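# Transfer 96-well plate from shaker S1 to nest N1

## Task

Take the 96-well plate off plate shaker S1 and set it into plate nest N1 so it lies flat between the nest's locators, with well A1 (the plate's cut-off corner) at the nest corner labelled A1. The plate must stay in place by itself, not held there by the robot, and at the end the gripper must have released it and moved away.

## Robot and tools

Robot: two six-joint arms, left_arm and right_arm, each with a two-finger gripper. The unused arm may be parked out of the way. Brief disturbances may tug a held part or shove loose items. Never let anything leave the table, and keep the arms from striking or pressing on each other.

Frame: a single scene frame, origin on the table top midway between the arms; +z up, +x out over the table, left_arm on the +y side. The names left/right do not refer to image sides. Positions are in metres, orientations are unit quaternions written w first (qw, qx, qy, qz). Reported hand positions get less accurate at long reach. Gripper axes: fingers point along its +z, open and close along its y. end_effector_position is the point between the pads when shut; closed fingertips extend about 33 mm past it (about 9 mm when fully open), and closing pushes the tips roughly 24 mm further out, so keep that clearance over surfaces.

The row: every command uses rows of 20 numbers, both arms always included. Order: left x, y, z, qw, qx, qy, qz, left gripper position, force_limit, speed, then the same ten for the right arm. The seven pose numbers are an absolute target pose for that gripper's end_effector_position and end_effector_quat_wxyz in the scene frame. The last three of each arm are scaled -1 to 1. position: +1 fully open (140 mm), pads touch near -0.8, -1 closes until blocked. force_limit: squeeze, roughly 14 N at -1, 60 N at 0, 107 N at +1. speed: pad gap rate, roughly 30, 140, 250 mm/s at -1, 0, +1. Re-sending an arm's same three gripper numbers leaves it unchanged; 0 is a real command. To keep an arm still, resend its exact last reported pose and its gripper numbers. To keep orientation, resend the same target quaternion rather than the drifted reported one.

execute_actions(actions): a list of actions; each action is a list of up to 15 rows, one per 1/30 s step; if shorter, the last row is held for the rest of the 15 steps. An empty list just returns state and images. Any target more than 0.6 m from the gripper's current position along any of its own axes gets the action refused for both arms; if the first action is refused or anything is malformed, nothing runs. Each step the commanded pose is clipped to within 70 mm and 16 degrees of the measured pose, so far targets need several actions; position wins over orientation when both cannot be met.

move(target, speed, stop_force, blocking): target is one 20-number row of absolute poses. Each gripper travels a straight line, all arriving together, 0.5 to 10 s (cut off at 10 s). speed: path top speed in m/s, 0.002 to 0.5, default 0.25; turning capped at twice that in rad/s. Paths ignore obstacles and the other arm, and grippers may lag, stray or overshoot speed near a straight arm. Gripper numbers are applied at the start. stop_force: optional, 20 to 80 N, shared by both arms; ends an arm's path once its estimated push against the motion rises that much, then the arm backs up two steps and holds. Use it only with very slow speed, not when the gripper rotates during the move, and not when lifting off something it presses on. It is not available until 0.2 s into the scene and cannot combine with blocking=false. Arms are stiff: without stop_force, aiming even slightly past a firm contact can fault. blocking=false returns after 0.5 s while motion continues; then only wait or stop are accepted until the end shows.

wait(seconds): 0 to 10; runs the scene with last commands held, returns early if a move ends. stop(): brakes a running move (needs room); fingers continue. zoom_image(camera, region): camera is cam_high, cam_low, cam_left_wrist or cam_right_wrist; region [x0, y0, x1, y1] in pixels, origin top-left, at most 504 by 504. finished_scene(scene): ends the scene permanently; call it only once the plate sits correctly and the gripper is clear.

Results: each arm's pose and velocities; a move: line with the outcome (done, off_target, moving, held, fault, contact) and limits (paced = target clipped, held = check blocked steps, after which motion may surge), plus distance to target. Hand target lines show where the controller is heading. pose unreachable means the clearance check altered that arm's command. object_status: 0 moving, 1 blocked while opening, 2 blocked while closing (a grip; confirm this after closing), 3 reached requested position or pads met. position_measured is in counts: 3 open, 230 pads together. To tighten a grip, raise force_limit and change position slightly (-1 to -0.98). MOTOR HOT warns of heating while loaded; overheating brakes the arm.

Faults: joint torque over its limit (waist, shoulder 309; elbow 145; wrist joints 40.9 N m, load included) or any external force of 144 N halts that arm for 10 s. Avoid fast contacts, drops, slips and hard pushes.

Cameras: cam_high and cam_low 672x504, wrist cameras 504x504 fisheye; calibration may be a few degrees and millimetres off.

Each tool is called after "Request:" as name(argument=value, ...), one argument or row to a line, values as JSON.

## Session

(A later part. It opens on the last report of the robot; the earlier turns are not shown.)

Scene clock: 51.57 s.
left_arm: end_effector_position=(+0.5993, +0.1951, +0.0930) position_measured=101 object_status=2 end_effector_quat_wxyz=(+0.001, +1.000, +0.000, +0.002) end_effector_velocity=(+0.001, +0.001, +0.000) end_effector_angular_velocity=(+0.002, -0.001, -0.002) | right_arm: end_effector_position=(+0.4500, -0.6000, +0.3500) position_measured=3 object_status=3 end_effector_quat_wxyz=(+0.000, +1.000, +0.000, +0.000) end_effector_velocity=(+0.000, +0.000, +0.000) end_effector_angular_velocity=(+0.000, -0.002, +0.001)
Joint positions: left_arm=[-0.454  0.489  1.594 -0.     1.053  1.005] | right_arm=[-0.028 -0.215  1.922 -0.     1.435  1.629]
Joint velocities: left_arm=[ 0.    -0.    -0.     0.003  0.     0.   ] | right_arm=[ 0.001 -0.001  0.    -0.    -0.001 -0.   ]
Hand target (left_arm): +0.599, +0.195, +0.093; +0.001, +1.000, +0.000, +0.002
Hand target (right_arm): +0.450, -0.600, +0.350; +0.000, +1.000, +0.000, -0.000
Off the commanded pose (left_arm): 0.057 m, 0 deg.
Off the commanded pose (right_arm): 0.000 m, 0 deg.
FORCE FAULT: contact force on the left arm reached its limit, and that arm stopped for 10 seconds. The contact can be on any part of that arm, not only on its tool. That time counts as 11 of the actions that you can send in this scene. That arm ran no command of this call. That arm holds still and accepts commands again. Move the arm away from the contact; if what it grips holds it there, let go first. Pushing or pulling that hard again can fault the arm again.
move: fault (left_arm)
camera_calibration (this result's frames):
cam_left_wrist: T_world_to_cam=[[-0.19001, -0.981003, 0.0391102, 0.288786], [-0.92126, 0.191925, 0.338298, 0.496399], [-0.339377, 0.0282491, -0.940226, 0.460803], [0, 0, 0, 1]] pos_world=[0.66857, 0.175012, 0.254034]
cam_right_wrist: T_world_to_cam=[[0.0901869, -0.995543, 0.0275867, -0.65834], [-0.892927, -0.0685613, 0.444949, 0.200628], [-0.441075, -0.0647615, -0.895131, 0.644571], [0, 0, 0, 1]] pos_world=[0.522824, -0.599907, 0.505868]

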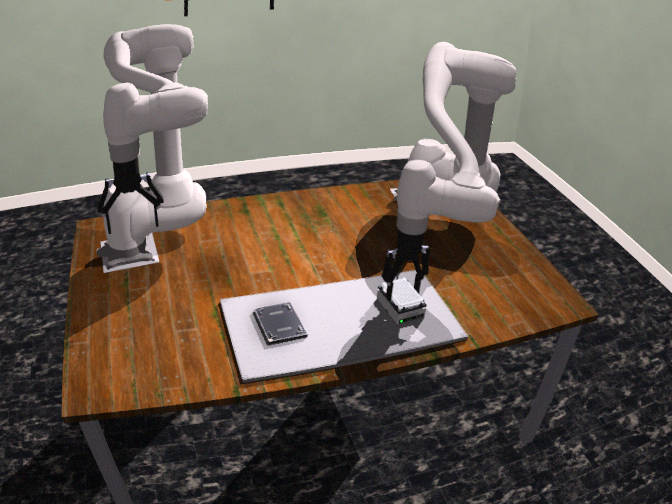

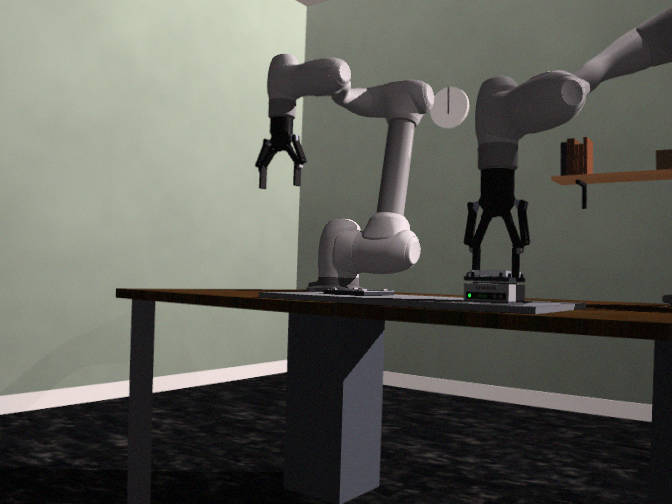

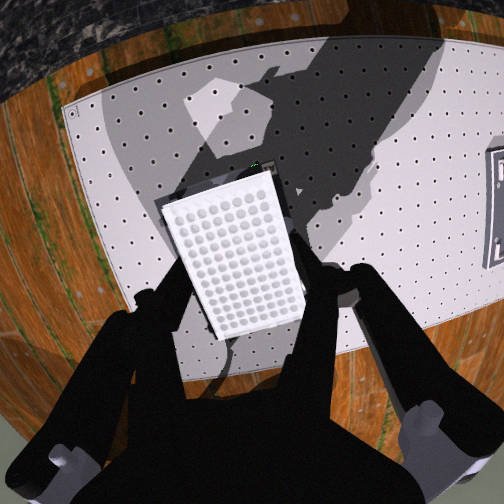

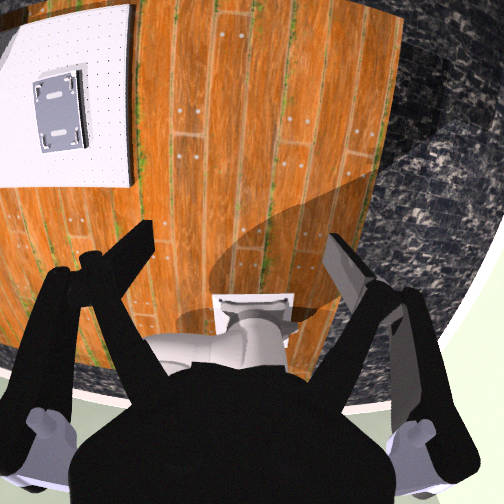

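Request:
move(
  target=[0.598,0.196,0.093,0,1,0,0,1,0,0,0.45,-0.6,0.35,0,1,0,0,1,0,0],
)

Request:
move(
  target=[0.63,0.15,0.16,0,1,0,0,1,0,0,0.45,-0.6,0.35,0,1,0,0,1,0,0],
)

Request:
zoom_image(
  camera="cam_left_wrist",
  region=[120, 150, 340, 370],
)

Request:
zoom_image(
  camera="cam_high",
  region=[360, 260, 450, 340],
)

Scene clock: 58.80 s.
left_arm: end_effector_position=(+0.5980, +0.1960, +0.0930) position_measured=3 object_status=3 end_effector_quat_wxyz=(+0.000, +1.000, +0.000, -0.000) end_effector_velocity=(+0.000, +0.000, +0.000) end_effector_angular_velocity=(+0.000, -0.000, +0.002) | right_arm: end_effector_position=(+0.4500, -0.6000, +0.3500) position_measured=3 object_status=3 end_effector_quat_wxyz=(+0.000, +1.000, -0.000, +0.000) end_effector_velocity=(+0.000, -0.001, +0.000) end_effector_angular_velocity=(-0.000, -0.001, -0.001)
Joint positions: left_arm=[-0.454  0.489  1.594 -0.     1.058  1.005] | right_arm=[-0.028 -0.215  1.922 -0.     1.435  1.629]
Joint velocities: left_arm=[ 0.    -0.    -0.     0.     0.    -0.002] | right_arm=[-0.001 -0.001  0.    -0.    -0.001  0.   ]
Hand target (left_arm): +0.598, +0.196, +0.093; -0.000, +1.000, +0.000, +0.000
Hand target (right_arm): +0.450, -0.600, +0.350; +0.000, +1.000, +0.000, -0.000
Off the commanded pose (left_arm): 0.000 m, 0 deg.
Off the commanded pose (right_arm): 0.000 m, 0 deg.
move: done
camera_calibration (this result's frames):
cam_left_wrist: T_world_to_cam=[[-0.189857, -0.9811, 0.037385, 0.289449], [-0.919904, 0.191064, 0.342448, 0.493991], [-0.343119, 0.0306256, -0.938793, 0.461964], [0, 0, 0, 1]] pos_world=[0.667887, 0.175446, 0.253702]
cam_right_wrist: T_world_to_cam=[[0.0901866, -0.995543, 0.0275866, -0.65834], [-0.892927, -0.0685611, 0.444949, 0.200628], [-0.441075, -0.0647613, -0.895131, 0.644571], [0, 0, 0, 1]] pos_world=[0.522824, -0.599907, 0.505868]

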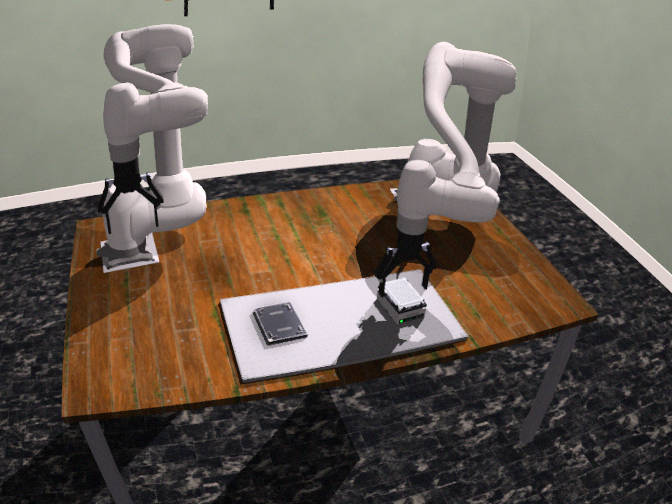

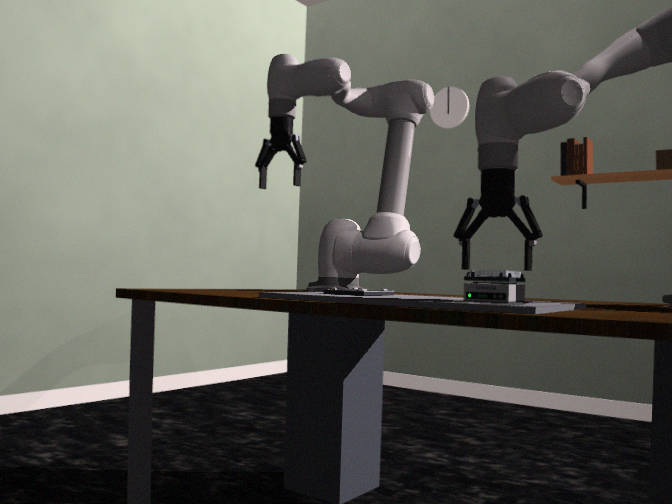

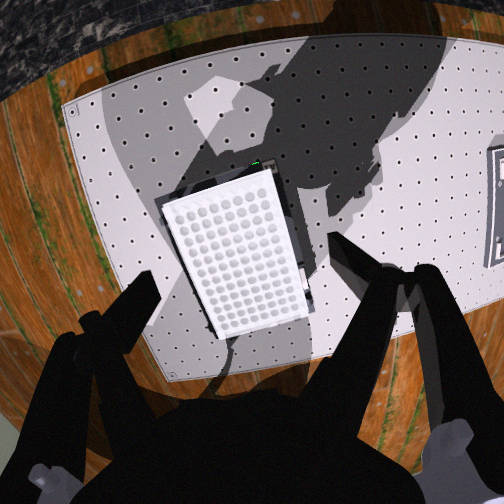

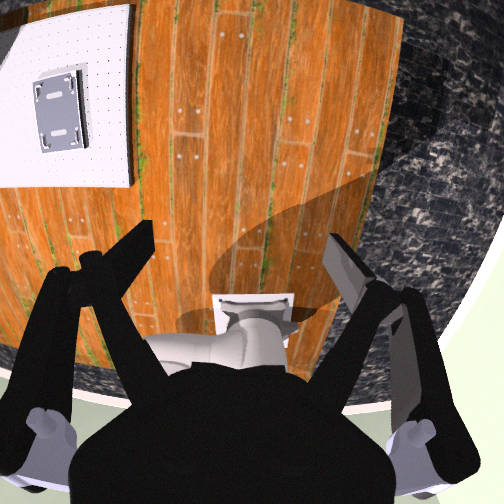

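Scene clock: 59.60 s.
left_arm: end_effector_position=(+0.6301, +0.1500, +0.1599) position_measured=3 object_status=3 end_effector_quat_wxyz=(+0.000, +1.000, -0.000, -0.000) end_effector_velocity=(+0.000, -0.001, +0.000) end_effector_angular_velocity=(-0.001, -0.000, -0.000) | right_arm: end_effector_position=(+0.4500, -0.6000, +0.3500) position_measured=3 object_status=3 end_effector_quat_wxyz=(+0.000, +1.000, +0.000, +0.000) end_effector_velocity=(-0.000, -0.000, +0.000) end_effector_angular_velocity=(+0.001, -0.001, -0.001)
Joint positions: left_arm=[-0.48   0.518  1.415 -0.     1.208  0.979] | right_arm=[-0.028 -0.215  1.922 -0.     1.435  1.629]
Joint velocities: left_arm=[-0.001  0.001 -0.002 -0.001  0.    -0.   ] | right_arm=[-0.001 -0.001  0.     0.001  0.    -0.   ]
Hand target (left_arm): +0.630, +0.150, +0.160; -0.000, +1.000, -0.000, -0.000
Hand target (right_arm): +0.450, -0.600, +0.350; +0.000, +1.000, +0.000, -0.000
Off the commanded pose (left_arm): 0.000 m, 0 deg.
Off the commanded pose (right_arm): 0.000 m, 0 deg.
move: done
camera_calibration (this result's frames):
cam_left_wrist: T_world_to_cam=[[-0.189988, -0.981075, 0.0373576, 0.247972], [-0.919854, 0.191175, 0.34252, 0.509382], [-0.34318, 0.0307112, -0.938768, 0.537184], [0, 0, 0, 1]] pos_world=[0.70002, 0.1294, 0.320553]
cam_right_wrist: T_world_to_cam=[[0.0901868, -0.995543, 0.0275866, -0.65834], [-0.892927, -0.0685612, 0.444949, 0.200628], [-0.441075, -0.0647613, -0.895131, 0.644571], [0, 0, 0, 1]] pos_world=[0.522824, -0.599907, 0.505868]

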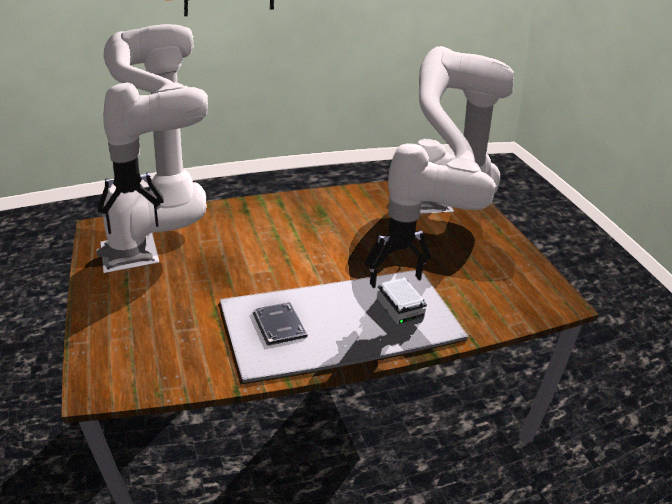

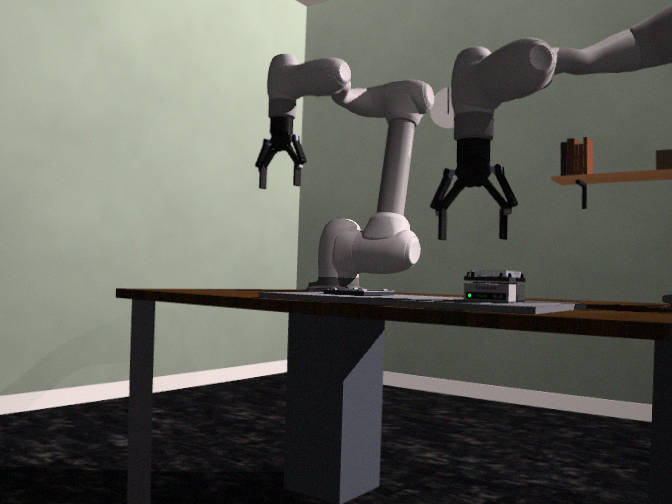

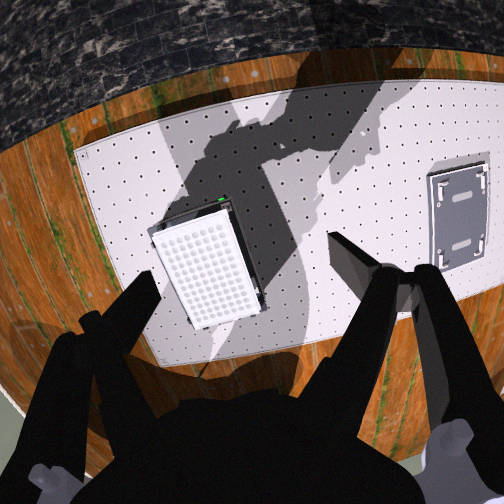

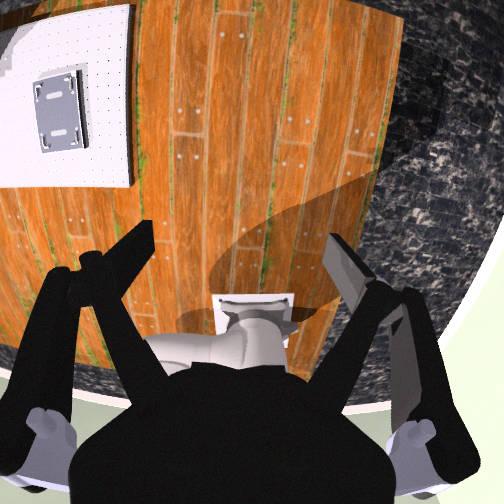

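Region (120, 150, 340, 370) of cam_left_wrist's 504x504 image, scaled by 2.291, with more detail than that image has.

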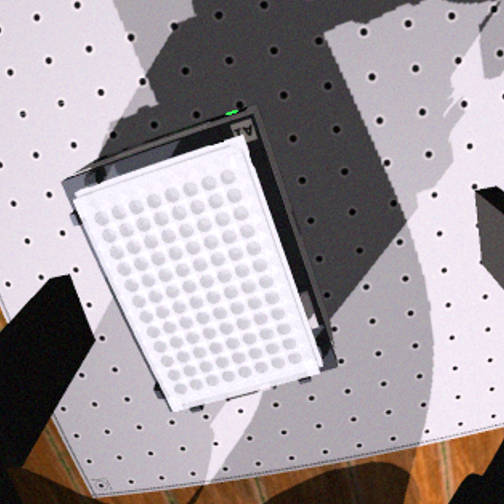

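Region (360, 260, 450, 340) of cam_high's 672x504 image, scaled by 5.600, with more detail than that image has.

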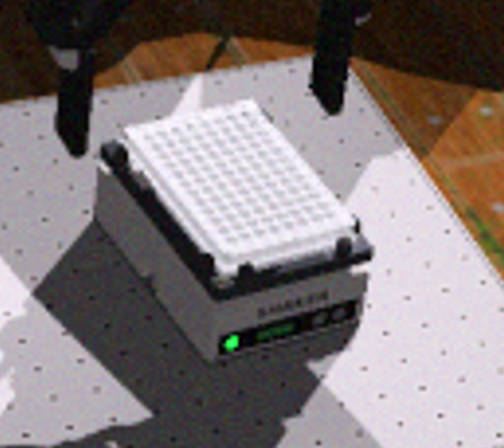

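Request:
zoom_image(
  camera="cam_low",
  region=[455, 260, 535, 310],
)

Request:
move(
  target=[0.5,0.12,0.18,0,0.990,0.139,0,1,0,0,0.45,-0.6,0.35,0,1,0,0,1,0,0],
)

Request:
zoom_image(
  camera="cam_left_wrist",
  region=[80, 60, 330, 310],
)

Region (455, 260, 535, 310) of cam_low's 672x504 image, scaled by 6.300, with more detail than that image has; it fills the top 315 rows of this view, and the rest is white.

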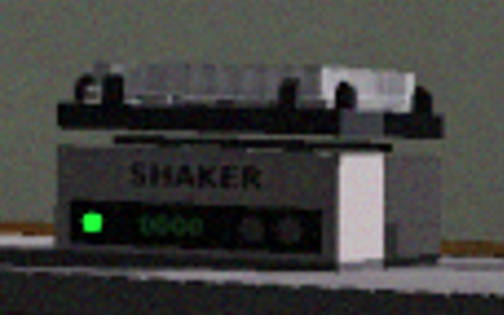

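Scene clock: 63.27 s.
left_arm: end_effector_position=(+0.5001, +0.1202, +0.1800) position_measured=3 object_status=3 end_effector_quat_wxyz=(-0.000, +0.990, +0.139, +0.000) end_effector_velocity=(-0.000, +0.000, +0.000) end_effector_angular_velocity=(-0.000, -0.001, +0.003) | right_arm: end_effector_position=(+0.4500, -0.6000, +0.3500) position_measured=3 object_status=3 end_effector_quat_wxyz=(+0.000, +1.000, +0.000, +0.000) end_effector_velocity=(-0.000, -0.000, -0.001) end_effector_angular_velocity=(-0.001, +0.001, +0.001)
Joint positions: left_arm=[-0.612  0.372  1.598  0.     1.171  0.568] | right_arm=[-0.028 -0.215  1.922 -0.     1.435  1.629]
Joint velocities: left_arm=[-0.    -0.001  0.001  0.001 -0.001 -0.004] | right_arm=[ 0.001  0.001  0.    -0.001  0.     0.   ]
Hand target (left_arm): +0.500, +0.120, +0.180; -0.000, +0.990, +0.139, +0.000
Hand target (right_arm): +0.450, -0.600, +0.350; +0.000, +1.000, +0.000, -0.000
Off the commanded pose (left_arm): 0.000 m, 0 deg.
Off the commanded pose (right_arm): 0.000 m, 0 deg.
move: done
camera_calibration (this result's frames):
cam_left_wrist: T_world_to_cam=[[0.0877054, -0.995463, 0.036902, 0.0562785], [-0.936972, -0.069861, 0.34235, 0.428589], [-0.338219, -0.0646021, -0.938847, 0.521358], [0, 0, 0, 1]] pos_world=[0.572973, 0.119646, 0.340672]
cam_right_wrist: T_world_to_cam=[[0.0901868, -0.995543, 0.0275866, -0.65834], [-0.892927, -0.0685612, 0.444949, 0.200628], [-0.441075, -0.0647614, -0.895131, 0.644571], [0, 0, 0, 1]] pos_world=[0.522824, -0.599907, 0.505868]

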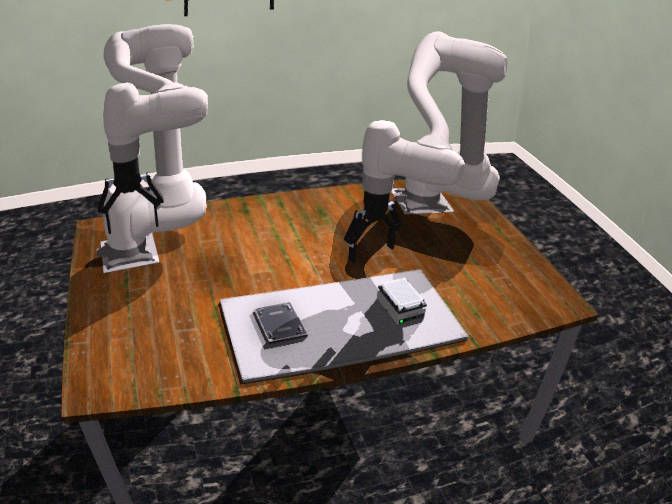

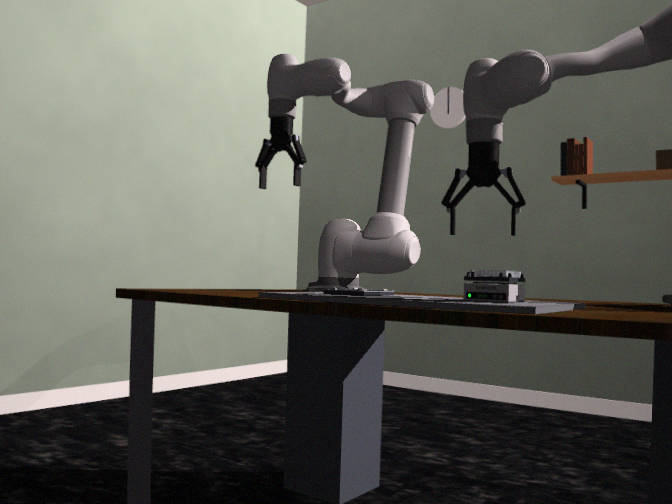

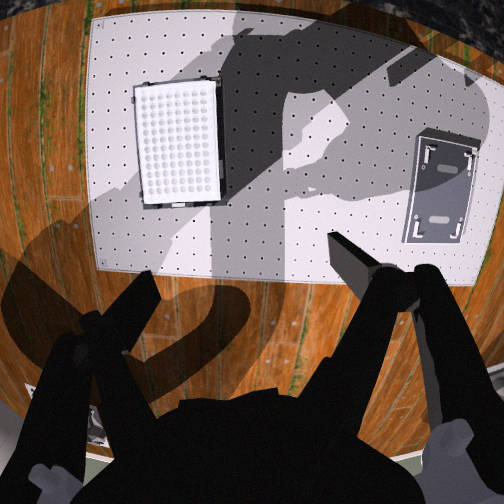

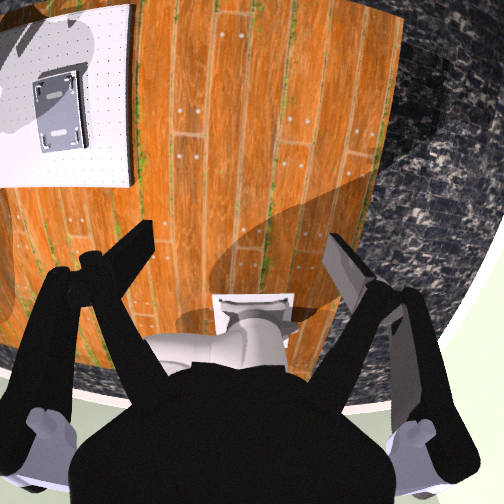

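Region (80, 60, 330, 310) of cam_left_wrist's 504x504 image, scaled by 2.016, with more detail than that image has.

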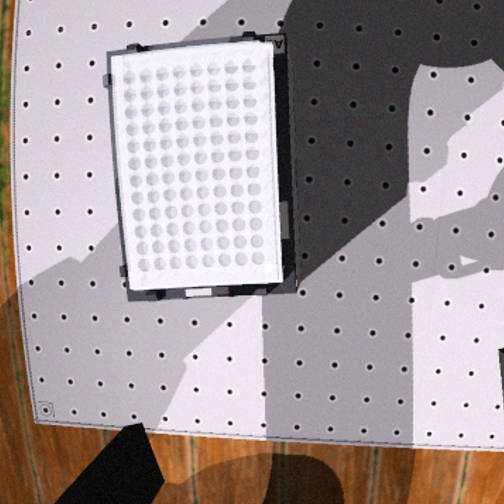

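Request:
move(
  target=[0.598,0.196,0.14,0,1,0,0,1,0,0,0.45,-0.6,0.35,0,1,0,0,1,0,0],
)

Request:
move(
  target=[0.598,0.196,0.101,0,1,0,0,1,0,0,0.45,-0.6,0.35,0,1,0,0,1,0,0],
  speed=0.1,
)

Request:
move(
  target=[0.598,0.196,0.101,0,1,0,0,-1,-0.3,-0.5,0.45,-0.6,0.35,0,1,0,0,1,0,0],
)

Request:
move(
  target=[0.598,0.196,0.16,0,1,0,0,-1,-0.3,-0.5,0.45,-0.6,0.35,0,1,0,0,1,0,0],
  speed=0.01,
  stop_force=40,
)

Request:
zoom_image(
  camera="cam_left_wrist",
  region=[120, 120, 360, 360],
)

Scene clock: 68.43 s.
left_arm: end_effector_position=(+0.5979, +0.1957, +0.1400) position_measured=3 object_status=3 end_effector_quat_wxyz=(+0.000, +1.000, +0.000, +0.000) end_effector_velocity=(+0.001, -0.001, +0.000) end_effector_angular_velocity=(-0.003, -0.000, +0.000) | right_arm: end_effector_position=(+0.4500, -0.6000, +0.3500) position_measured=3 object_status=3 end_effector_quat_wxyz=(+0.000, +1.000, +0.000, +0.000) end_effector_velocity=(-0.000, -0.000, -0.000) end_effector_angular_velocity=(+0.000, +0.000, -0.002)
Joint positions: left_arm=[-0.454  0.455  1.554 -0.001  1.133  1.005] | right_arm=[-0.028 -0.215  1.922 -0.     1.435  1.629]
Joint velocities: left_arm=[ 0.     0.    -0.001 -0.002 -0.001  0.001] | right_arm=[-0.001  0.     0.     0.     0.     0.   ]
Hand target (left_arm): +0.598, +0.196, +0.140; +0.000, +1.000, +0.000, -0.000
Hand target (right_arm): +0.450, -0.600, +0.350; +0.000, +1.000, +0.000, -0.000
Off the commanded pose (left_arm): 0.000 m, 0 deg.
Off the commanded pose (right_arm): 0.000 m, 0 deg.
move: done
camera_calibration (this result's frames):
cam_left_wrist: T_world_to_cam=[[-0.189843, -0.981081, 0.0379467, 0.287334], [-0.919979, 0.191253, 0.342143, 0.477995], [-0.342927, 0.0300434, -0.938881, 0.506103], [0, 0, 0, 1]] pos_world=[0.66785, 0.175274, 0.300725]
cam_right_wrist: T_world_to_cam=[[0.0901869, -0.995543, 0.0275865, -0.65834], [-0.892927, -0.0685613, 0.444949, 0.200628], [-0.441075, -0.0647614, -0.895131, 0.644571], [0, 0, 0, 1]] pos_world=[0.522824, -0.599907, 0.505868]

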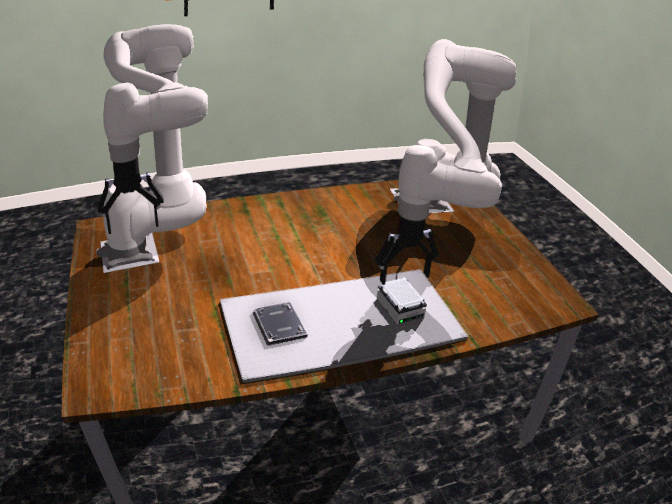

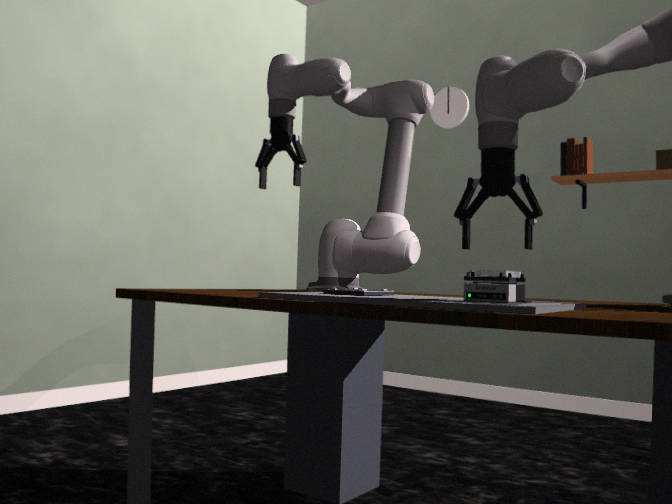

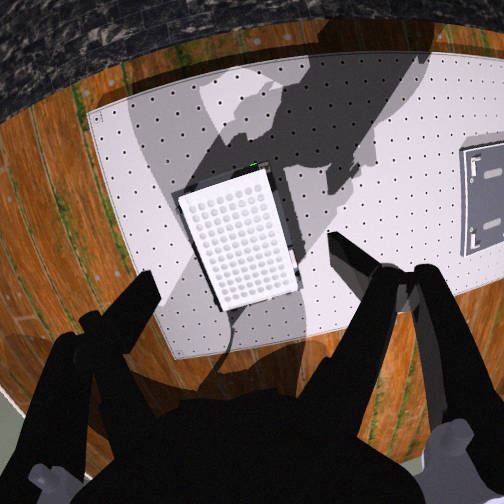

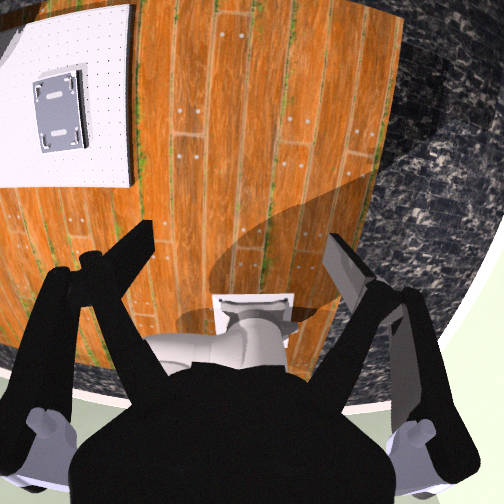

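Scene clock: 69.20 s.
left_arm: end_effector_position=(+0.5980, +0.1960, +0.1011) position_measured=3 object_status=3 end_effector_quat_wxyz=(-0.000, +1.000, +0.000, +0.000) end_effector_velocity=(-0.000, +0.000, -0.001) end_effector_angular_velocity=(+0.000, +0.000, -0.001) | right_arm: end_effector_position=(+0.4500, -0.6000, +0.3500) position_measured=3 object_status=3 end_effector_quat_wxyz=(+0.000, +1.000, +0.000, +0.000) end_effector_velocity=(-0.000, -0.000, +0.000) end_effector_angular_velocity=(-0.000, +0.000, -0.001)
Joint positions: left_arm=[-0.454  0.483  1.588  0.     1.071  1.005] | right_arm=[-0.028 -0.215  1.922 -0.     1.435  1.629]
Joint velocities: left_arm=[ 0.     0.     0.001 -0.    -0.001  0.001] | right_arm=[-0.001 -0.     0.    -0.     0.    -0.   ]
Hand target (left_arm): +0.598, +0.196, +0.101; -0.000, +1.000, +0.000, +0.000
Hand target (right_arm): +0.450, -0.600, +0.350; +0.000, +1.000, +0.000, -0.000
Off the commanded pose (left_arm): 0.000 m, 0 deg.
Off the commanded pose (right_arm): 0.000 m, 0 deg.
move: done
camera_calibration (this result's frames):
cam_left_wrist: T_world_to_cam=[[-0.189789, -0.981116, 0.0373093, 0.289167], [-0.919939, 0.190976, 0.342403, 0.491284], [-0.343062, 0.0306622, -0.938812, 0.469473], [0, 0, 0, 1]] pos_world=[0.667891, 0.175487, 0.261741]
cam_right_wrist: T_world_to_cam=[[0.0901868, -0.995543, 0.0275864, -0.65834], [-0.892927, -0.0685613, 0.444949, 0.200628], [-0.441075, -0.0647612, -0.895131, 0.644571], [0, 0, 0, 1]] pos_world=[0.522824, -0.599907, 0.505868]

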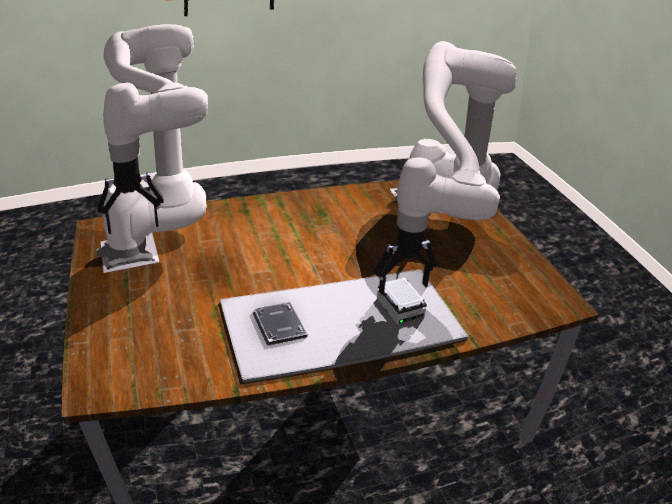

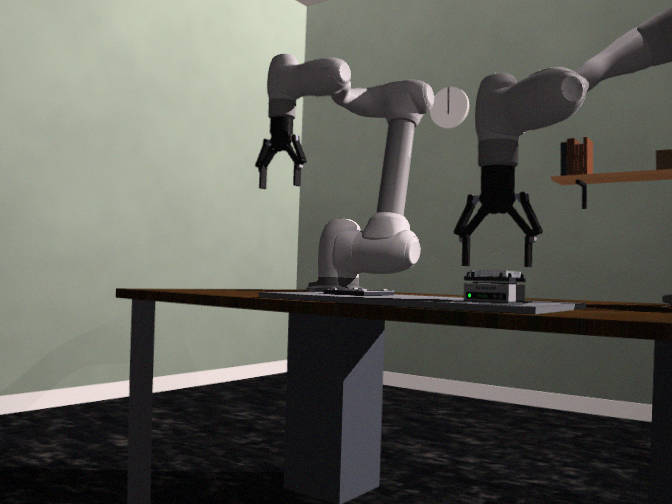

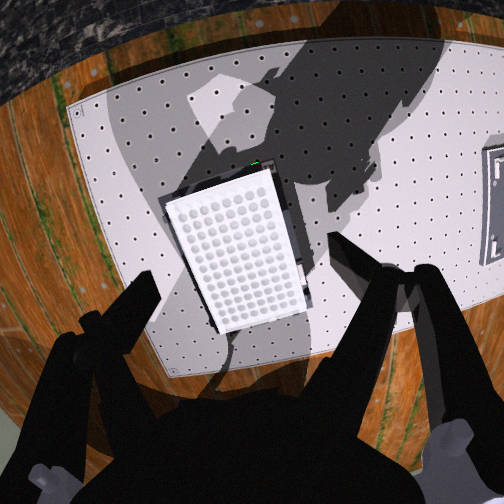

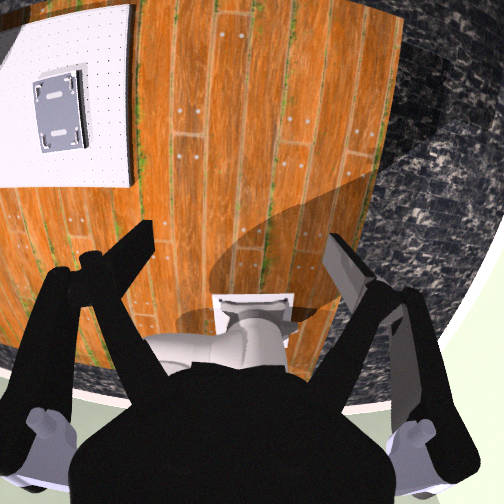

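Scene clock: 70.20 s.
left_arm: end_effector_position=(+0.5980, +0.1960, +0.1010) position_measured=107 object_status=2 end_effector_quat_wxyz=(-0.000, +1.000, -0.000, +0.000) end_effector_velocity=(-0.000, -0.000, +0.000) end_effector_angular_velocity=(-0.001, +0.000, +0.001) | right_arm: end_effector_position=(+0.4500, -0.6000, +0.3500) position_measured=3 object_status=3 end_effector_quat_wxyz=(+0.000, +1.000, +0.000, -0.000) end_effector_velocity=(-0.000, -0.000, +0.000) end_effector_angular_velocity=(+0.000, -0.000, -0.000)
Joint positions: left_arm=[-0.454  0.483  1.588  0.     1.071  1.005] | right_arm=[-0.028 -0.215  1.922 -0.     1.435  1.629]
Joint velocities: left_arm=[ 0.    -0.    -0.    -0.001  0.     0.   ] | right_arm=[-0. -0.  0.  0.  0.  0.]
Hand target (left_arm): +0.598, +0.196, +0.101; -0.000, +1.000, +0.000, +0.000
Hand target (right_arm): +0.450, -0.600, +0.350; +0.000, +1.000, +0.000, -0.000
Off the commanded pose (left_arm): 0.000 m, 0 deg.
Off the commanded pose (right_arm): 0.000 m, 0 deg.
move: done
camera_calibration (this result's frames):
cam_left_wrist: T_world_to_cam=[[-0.189881, -0.981098, 0.0373015, 0.289202], [-0.919918, 0.191058, 0.342414, 0.49133], [-0.343068, 0.0307034, -0.938809, 0.469416], [0, 0, 0, 1]] pos_world=[0.667939, 0.17545, 0.261666]
cam_right_wrist: T_world_to_cam=[[0.0901868, -0.995543, 0.0275864, -0.65834], [-0.892927, -0.0685612, 0.444951, 0.200628], [-0.441076, -0.0647614, -0.89513, 0.644571], [0, 0, 0, 1]] pos_world=[0.522824, -0.599907, 0.505867]

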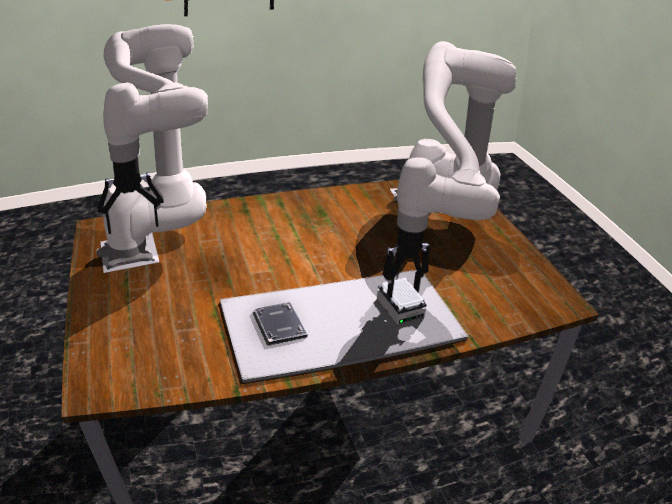

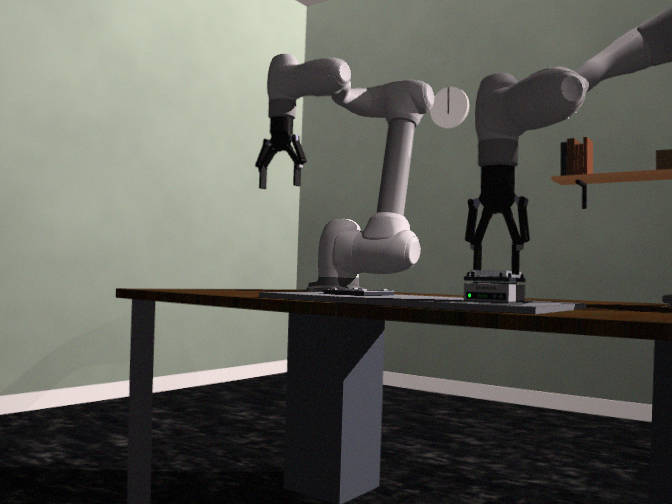

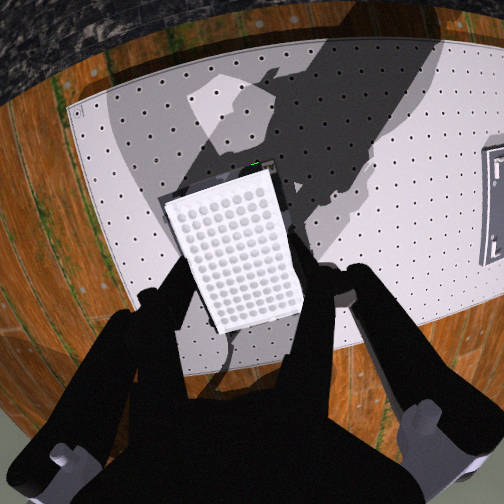

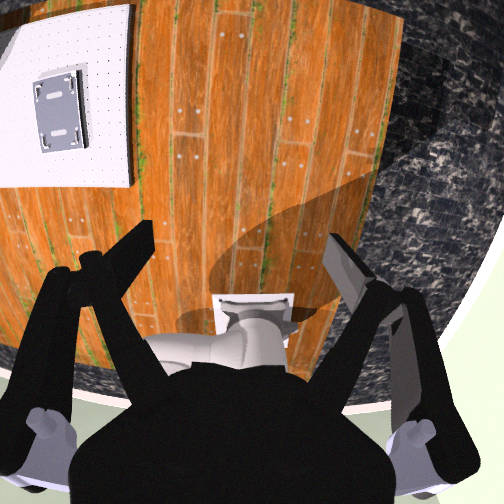

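Scene clock: 76.33 s.
left_arm: end_effector_position=(+0.5981, +0.1959, +0.1599) position_measured=107 object_status=2 end_effector_quat_wxyz=(+0.000, +1.000, -0.000, -0.000) end_effector_velocity=(+0.001, +0.000, +0.000) end_effector_angular_velocity=(-0.000, -0.001, -0.001) | right_arm: end_effector_position=(+0.4500, -0.6000, +0.3500) position_measured=3 object_status=3 end_effector_quat_wxyz=(+0.000, +1.000, -0.000, -0.000) end_effector_velocity=(-0.000, +0.000, -0.000) end_effector_angular_velocity=(+0.000, +0.001, +0.000)
Joint positions: left_arm=[-0.454  0.442  1.535 -0.     1.165  1.005] | right_arm=[-0.028 -0.215  1.922 -0.     1.435  1.629]
Joint velocities: left_arm=[ 0.001 -0.    -0.     0.    -0.     0.002] | right_arm=[-0.     0.    -0.     0.     0.001 -0.   ]
Hand target (left_arm): +0.598, +0.196, +0.160; +0.000, +1.000, -0.000, -0.000
Hand target (right_arm): +0.450, -0.600, +0.350; -0.000, +1.000, -0.000, -0.000
Off the commanded pose (left_arm): 0.000 m, 0 deg.
Off the commanded pose (right_arm): 0.000 m, 0 deg.
move: done
camera_calibration (this result's frames):
cam_left_wrist: T_world_to_cam=[[-0.189967, -0.981079, 0.037376, 0.286982], [-0.919874, 0.191163, 0.342474, 0.471146], [-0.343139, 0.0306776, -0.938784, 0.524819], [0, 0, 0, 1]] pos_world=[0.667998, 0.175386, 0.32061]
cam_right_wrist: T_world_to_cam=[[0.0901867, -0.995543, 0.027585, -0.658339], [-0.892927, -0.0685617, 0.444951, 0.200627], [-0.441077, -0.0647601, -0.89513, 0.644572], [0, 0, 0, 1]] pos_world=[0.522824, -0.599907, 0.505867]

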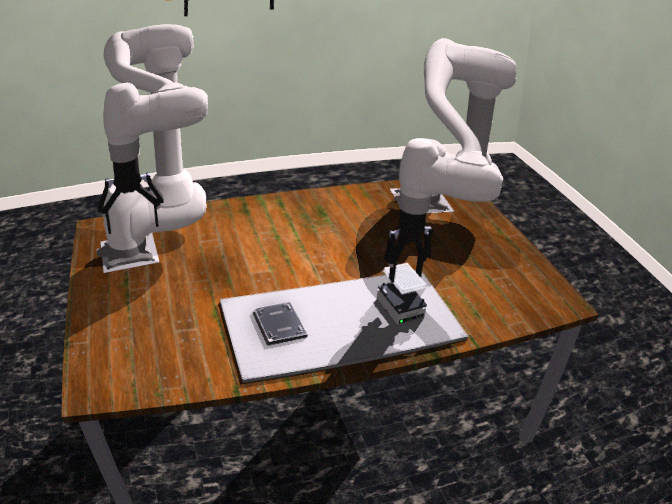

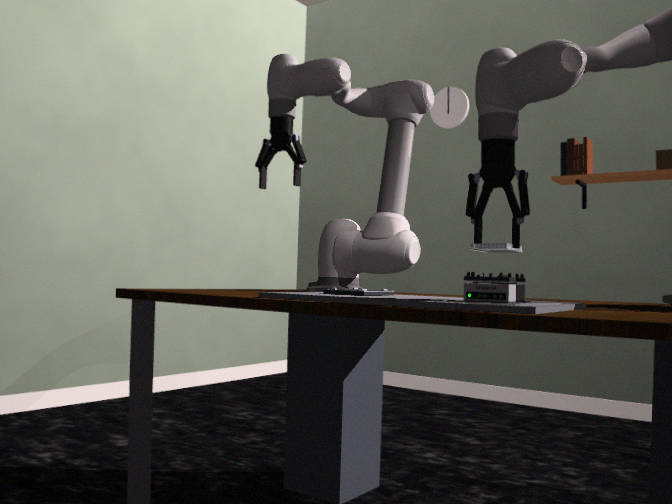

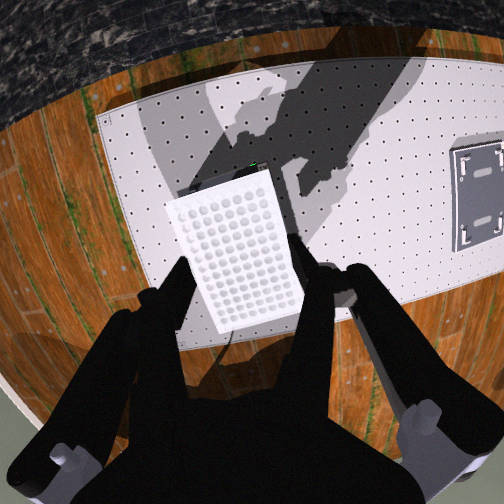

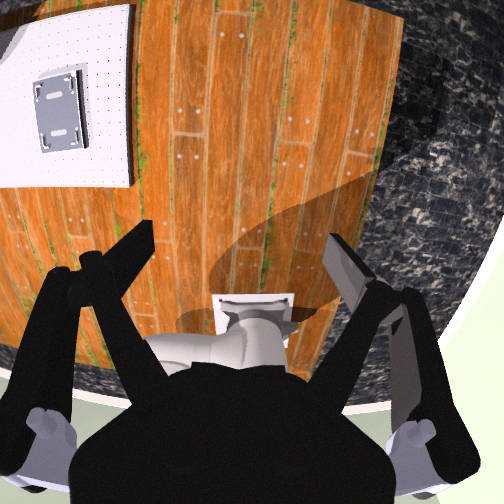

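Region (120, 120, 360, 360) of cam_left_wrist's 504x504 image, scaled by 2.100, with more detail than that image has.

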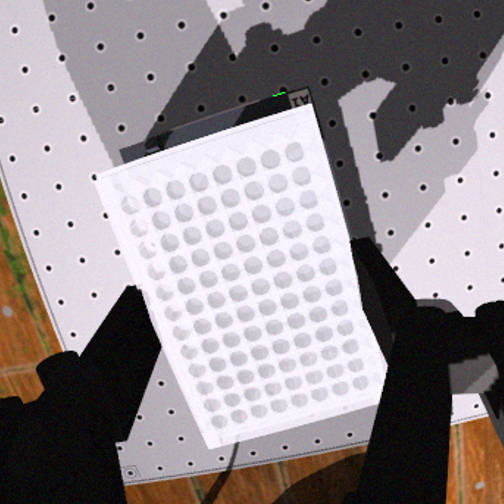

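Request:
move(
  target=[0.585,-0.176,0.13,0,1,0,0,-1,-0.3,-0.5,0.35,-0.75,0.35,0,1,0,0,1,0,0],
  speed=0.2,
)

Request:
zoom_image(
  camera="cam_high",
  region=[230, 260, 350, 360],
)

Request:
zoom_image(
  camera="cam_left_wrist",
  region=[120, 100, 380, 360],
)

Scene clock: 83.47 s.
left_arm: end_effector_position=(+0.5853, -0.1757, +0.1299) position_measured=107 object_status=2 end_effector_quat_wxyz=(-0.000, +1.000, -0.000, +0.000) end_effector_velocity=(+0.000, -0.001, -0.000) end_effector_angular_velocity=(+0.000, +0.000, -0.001) | right_arm: end_effector_position=(+0.3496, -0.7501, +0.3499) position_measured=3 object_status=3 end_effector_quat_wxyz=(+0.001, +1.000, -0.000, -0.000) end_effector_velocity=(+0.000, +0.000, -0.000) end_effector_angular_velocity=(+0.000, -0.000, +0.001)
Joint positions: left_arm=[-0.776  0.834  0.928  0.001  1.38   0.683] | right_arm=[-0.467 -0.376  2.03  -0.002  1.487  1.19 ]
Joint velocities: left_arm=[-0.     0.002 -0.002  0.     0.001  0.   ] | right_arm=[-0.     0.     0.     0.    -0.    -0.001]
Hand target (left_arm): +0.585, -0.176, +0.130; -0.001, +1.000, -0.000, +0.000
Hand target (right_arm): +0.350, -0.750, +0.350; +0.001, +1.000, -0.000, -0.000
Off the commanded pose (left_arm): 0.000 m, 0 deg.
Off the commanded pose (right_arm): 0.000 m, 0 deg.
move: done
camera_calibration (this result's frames):
cam_left_wrist: T_world_to_cam=[[-0.190085, -0.981097, 0.0362792, -0.0786745], [-0.92001, 0.190905, 0.342251, 0.54079], [-0.342708, 0.0316796, -0.938908, 0.503593], [0, 0, 0, 1]] pos_world=[0.655163, -0.196381, 0.290596]
cam_right_wrist: T_world_to_cam=[[0.0901694, -0.995503, 0.0290451, -0.799182], [-0.892528, -0.0678336, 0.445862, 0.100881], [-0.441886, -0.0661267, -0.89463, 0.589549], [0, 0, 0, 1]] pos_world=[0.422614, -0.74976, 0.505662]

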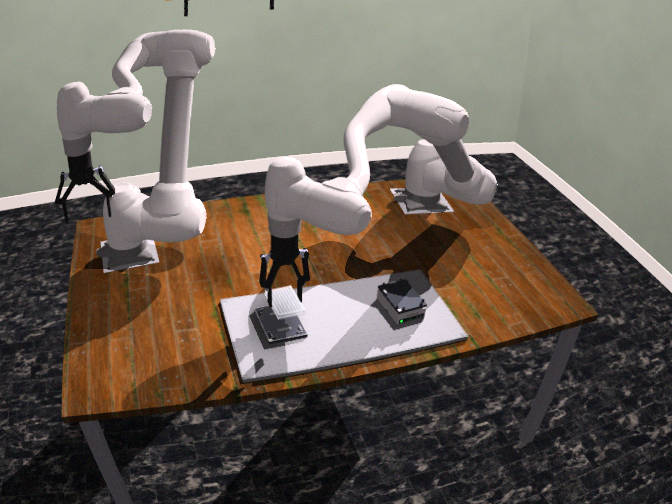

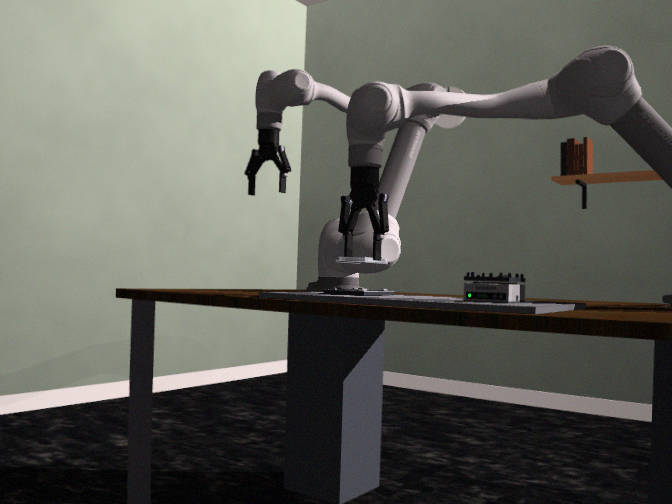

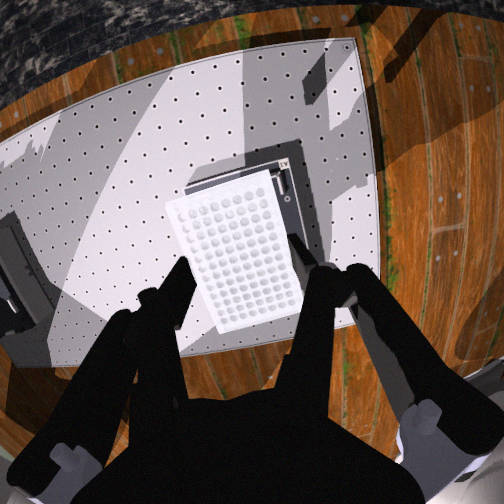

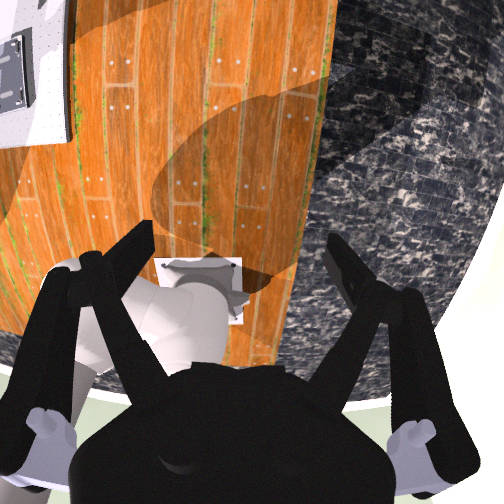

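Region (230, 260, 350, 360) of cam_high's 672x504 image, scaled by 4.200, with more detail than that image has.

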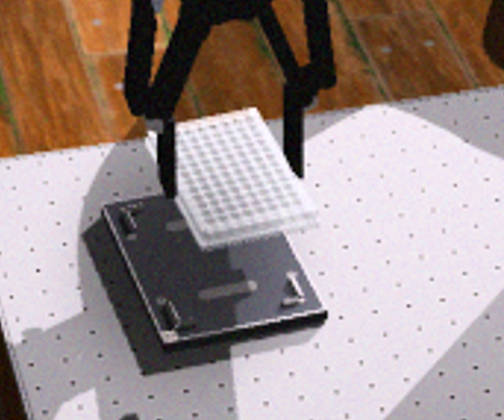

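Region (120, 100, 380, 360) of cam_left_wrist's 504x504 image, scaled by 1.938, with more detail than that image has.

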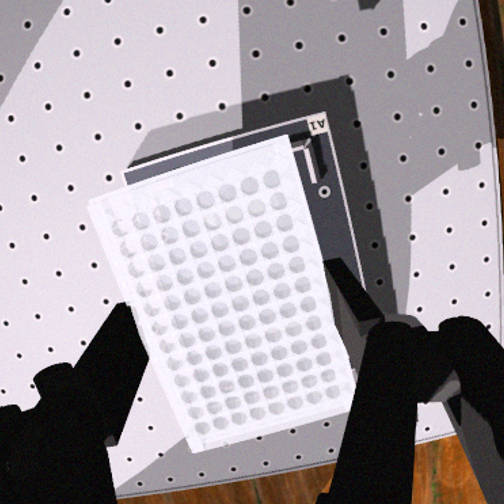

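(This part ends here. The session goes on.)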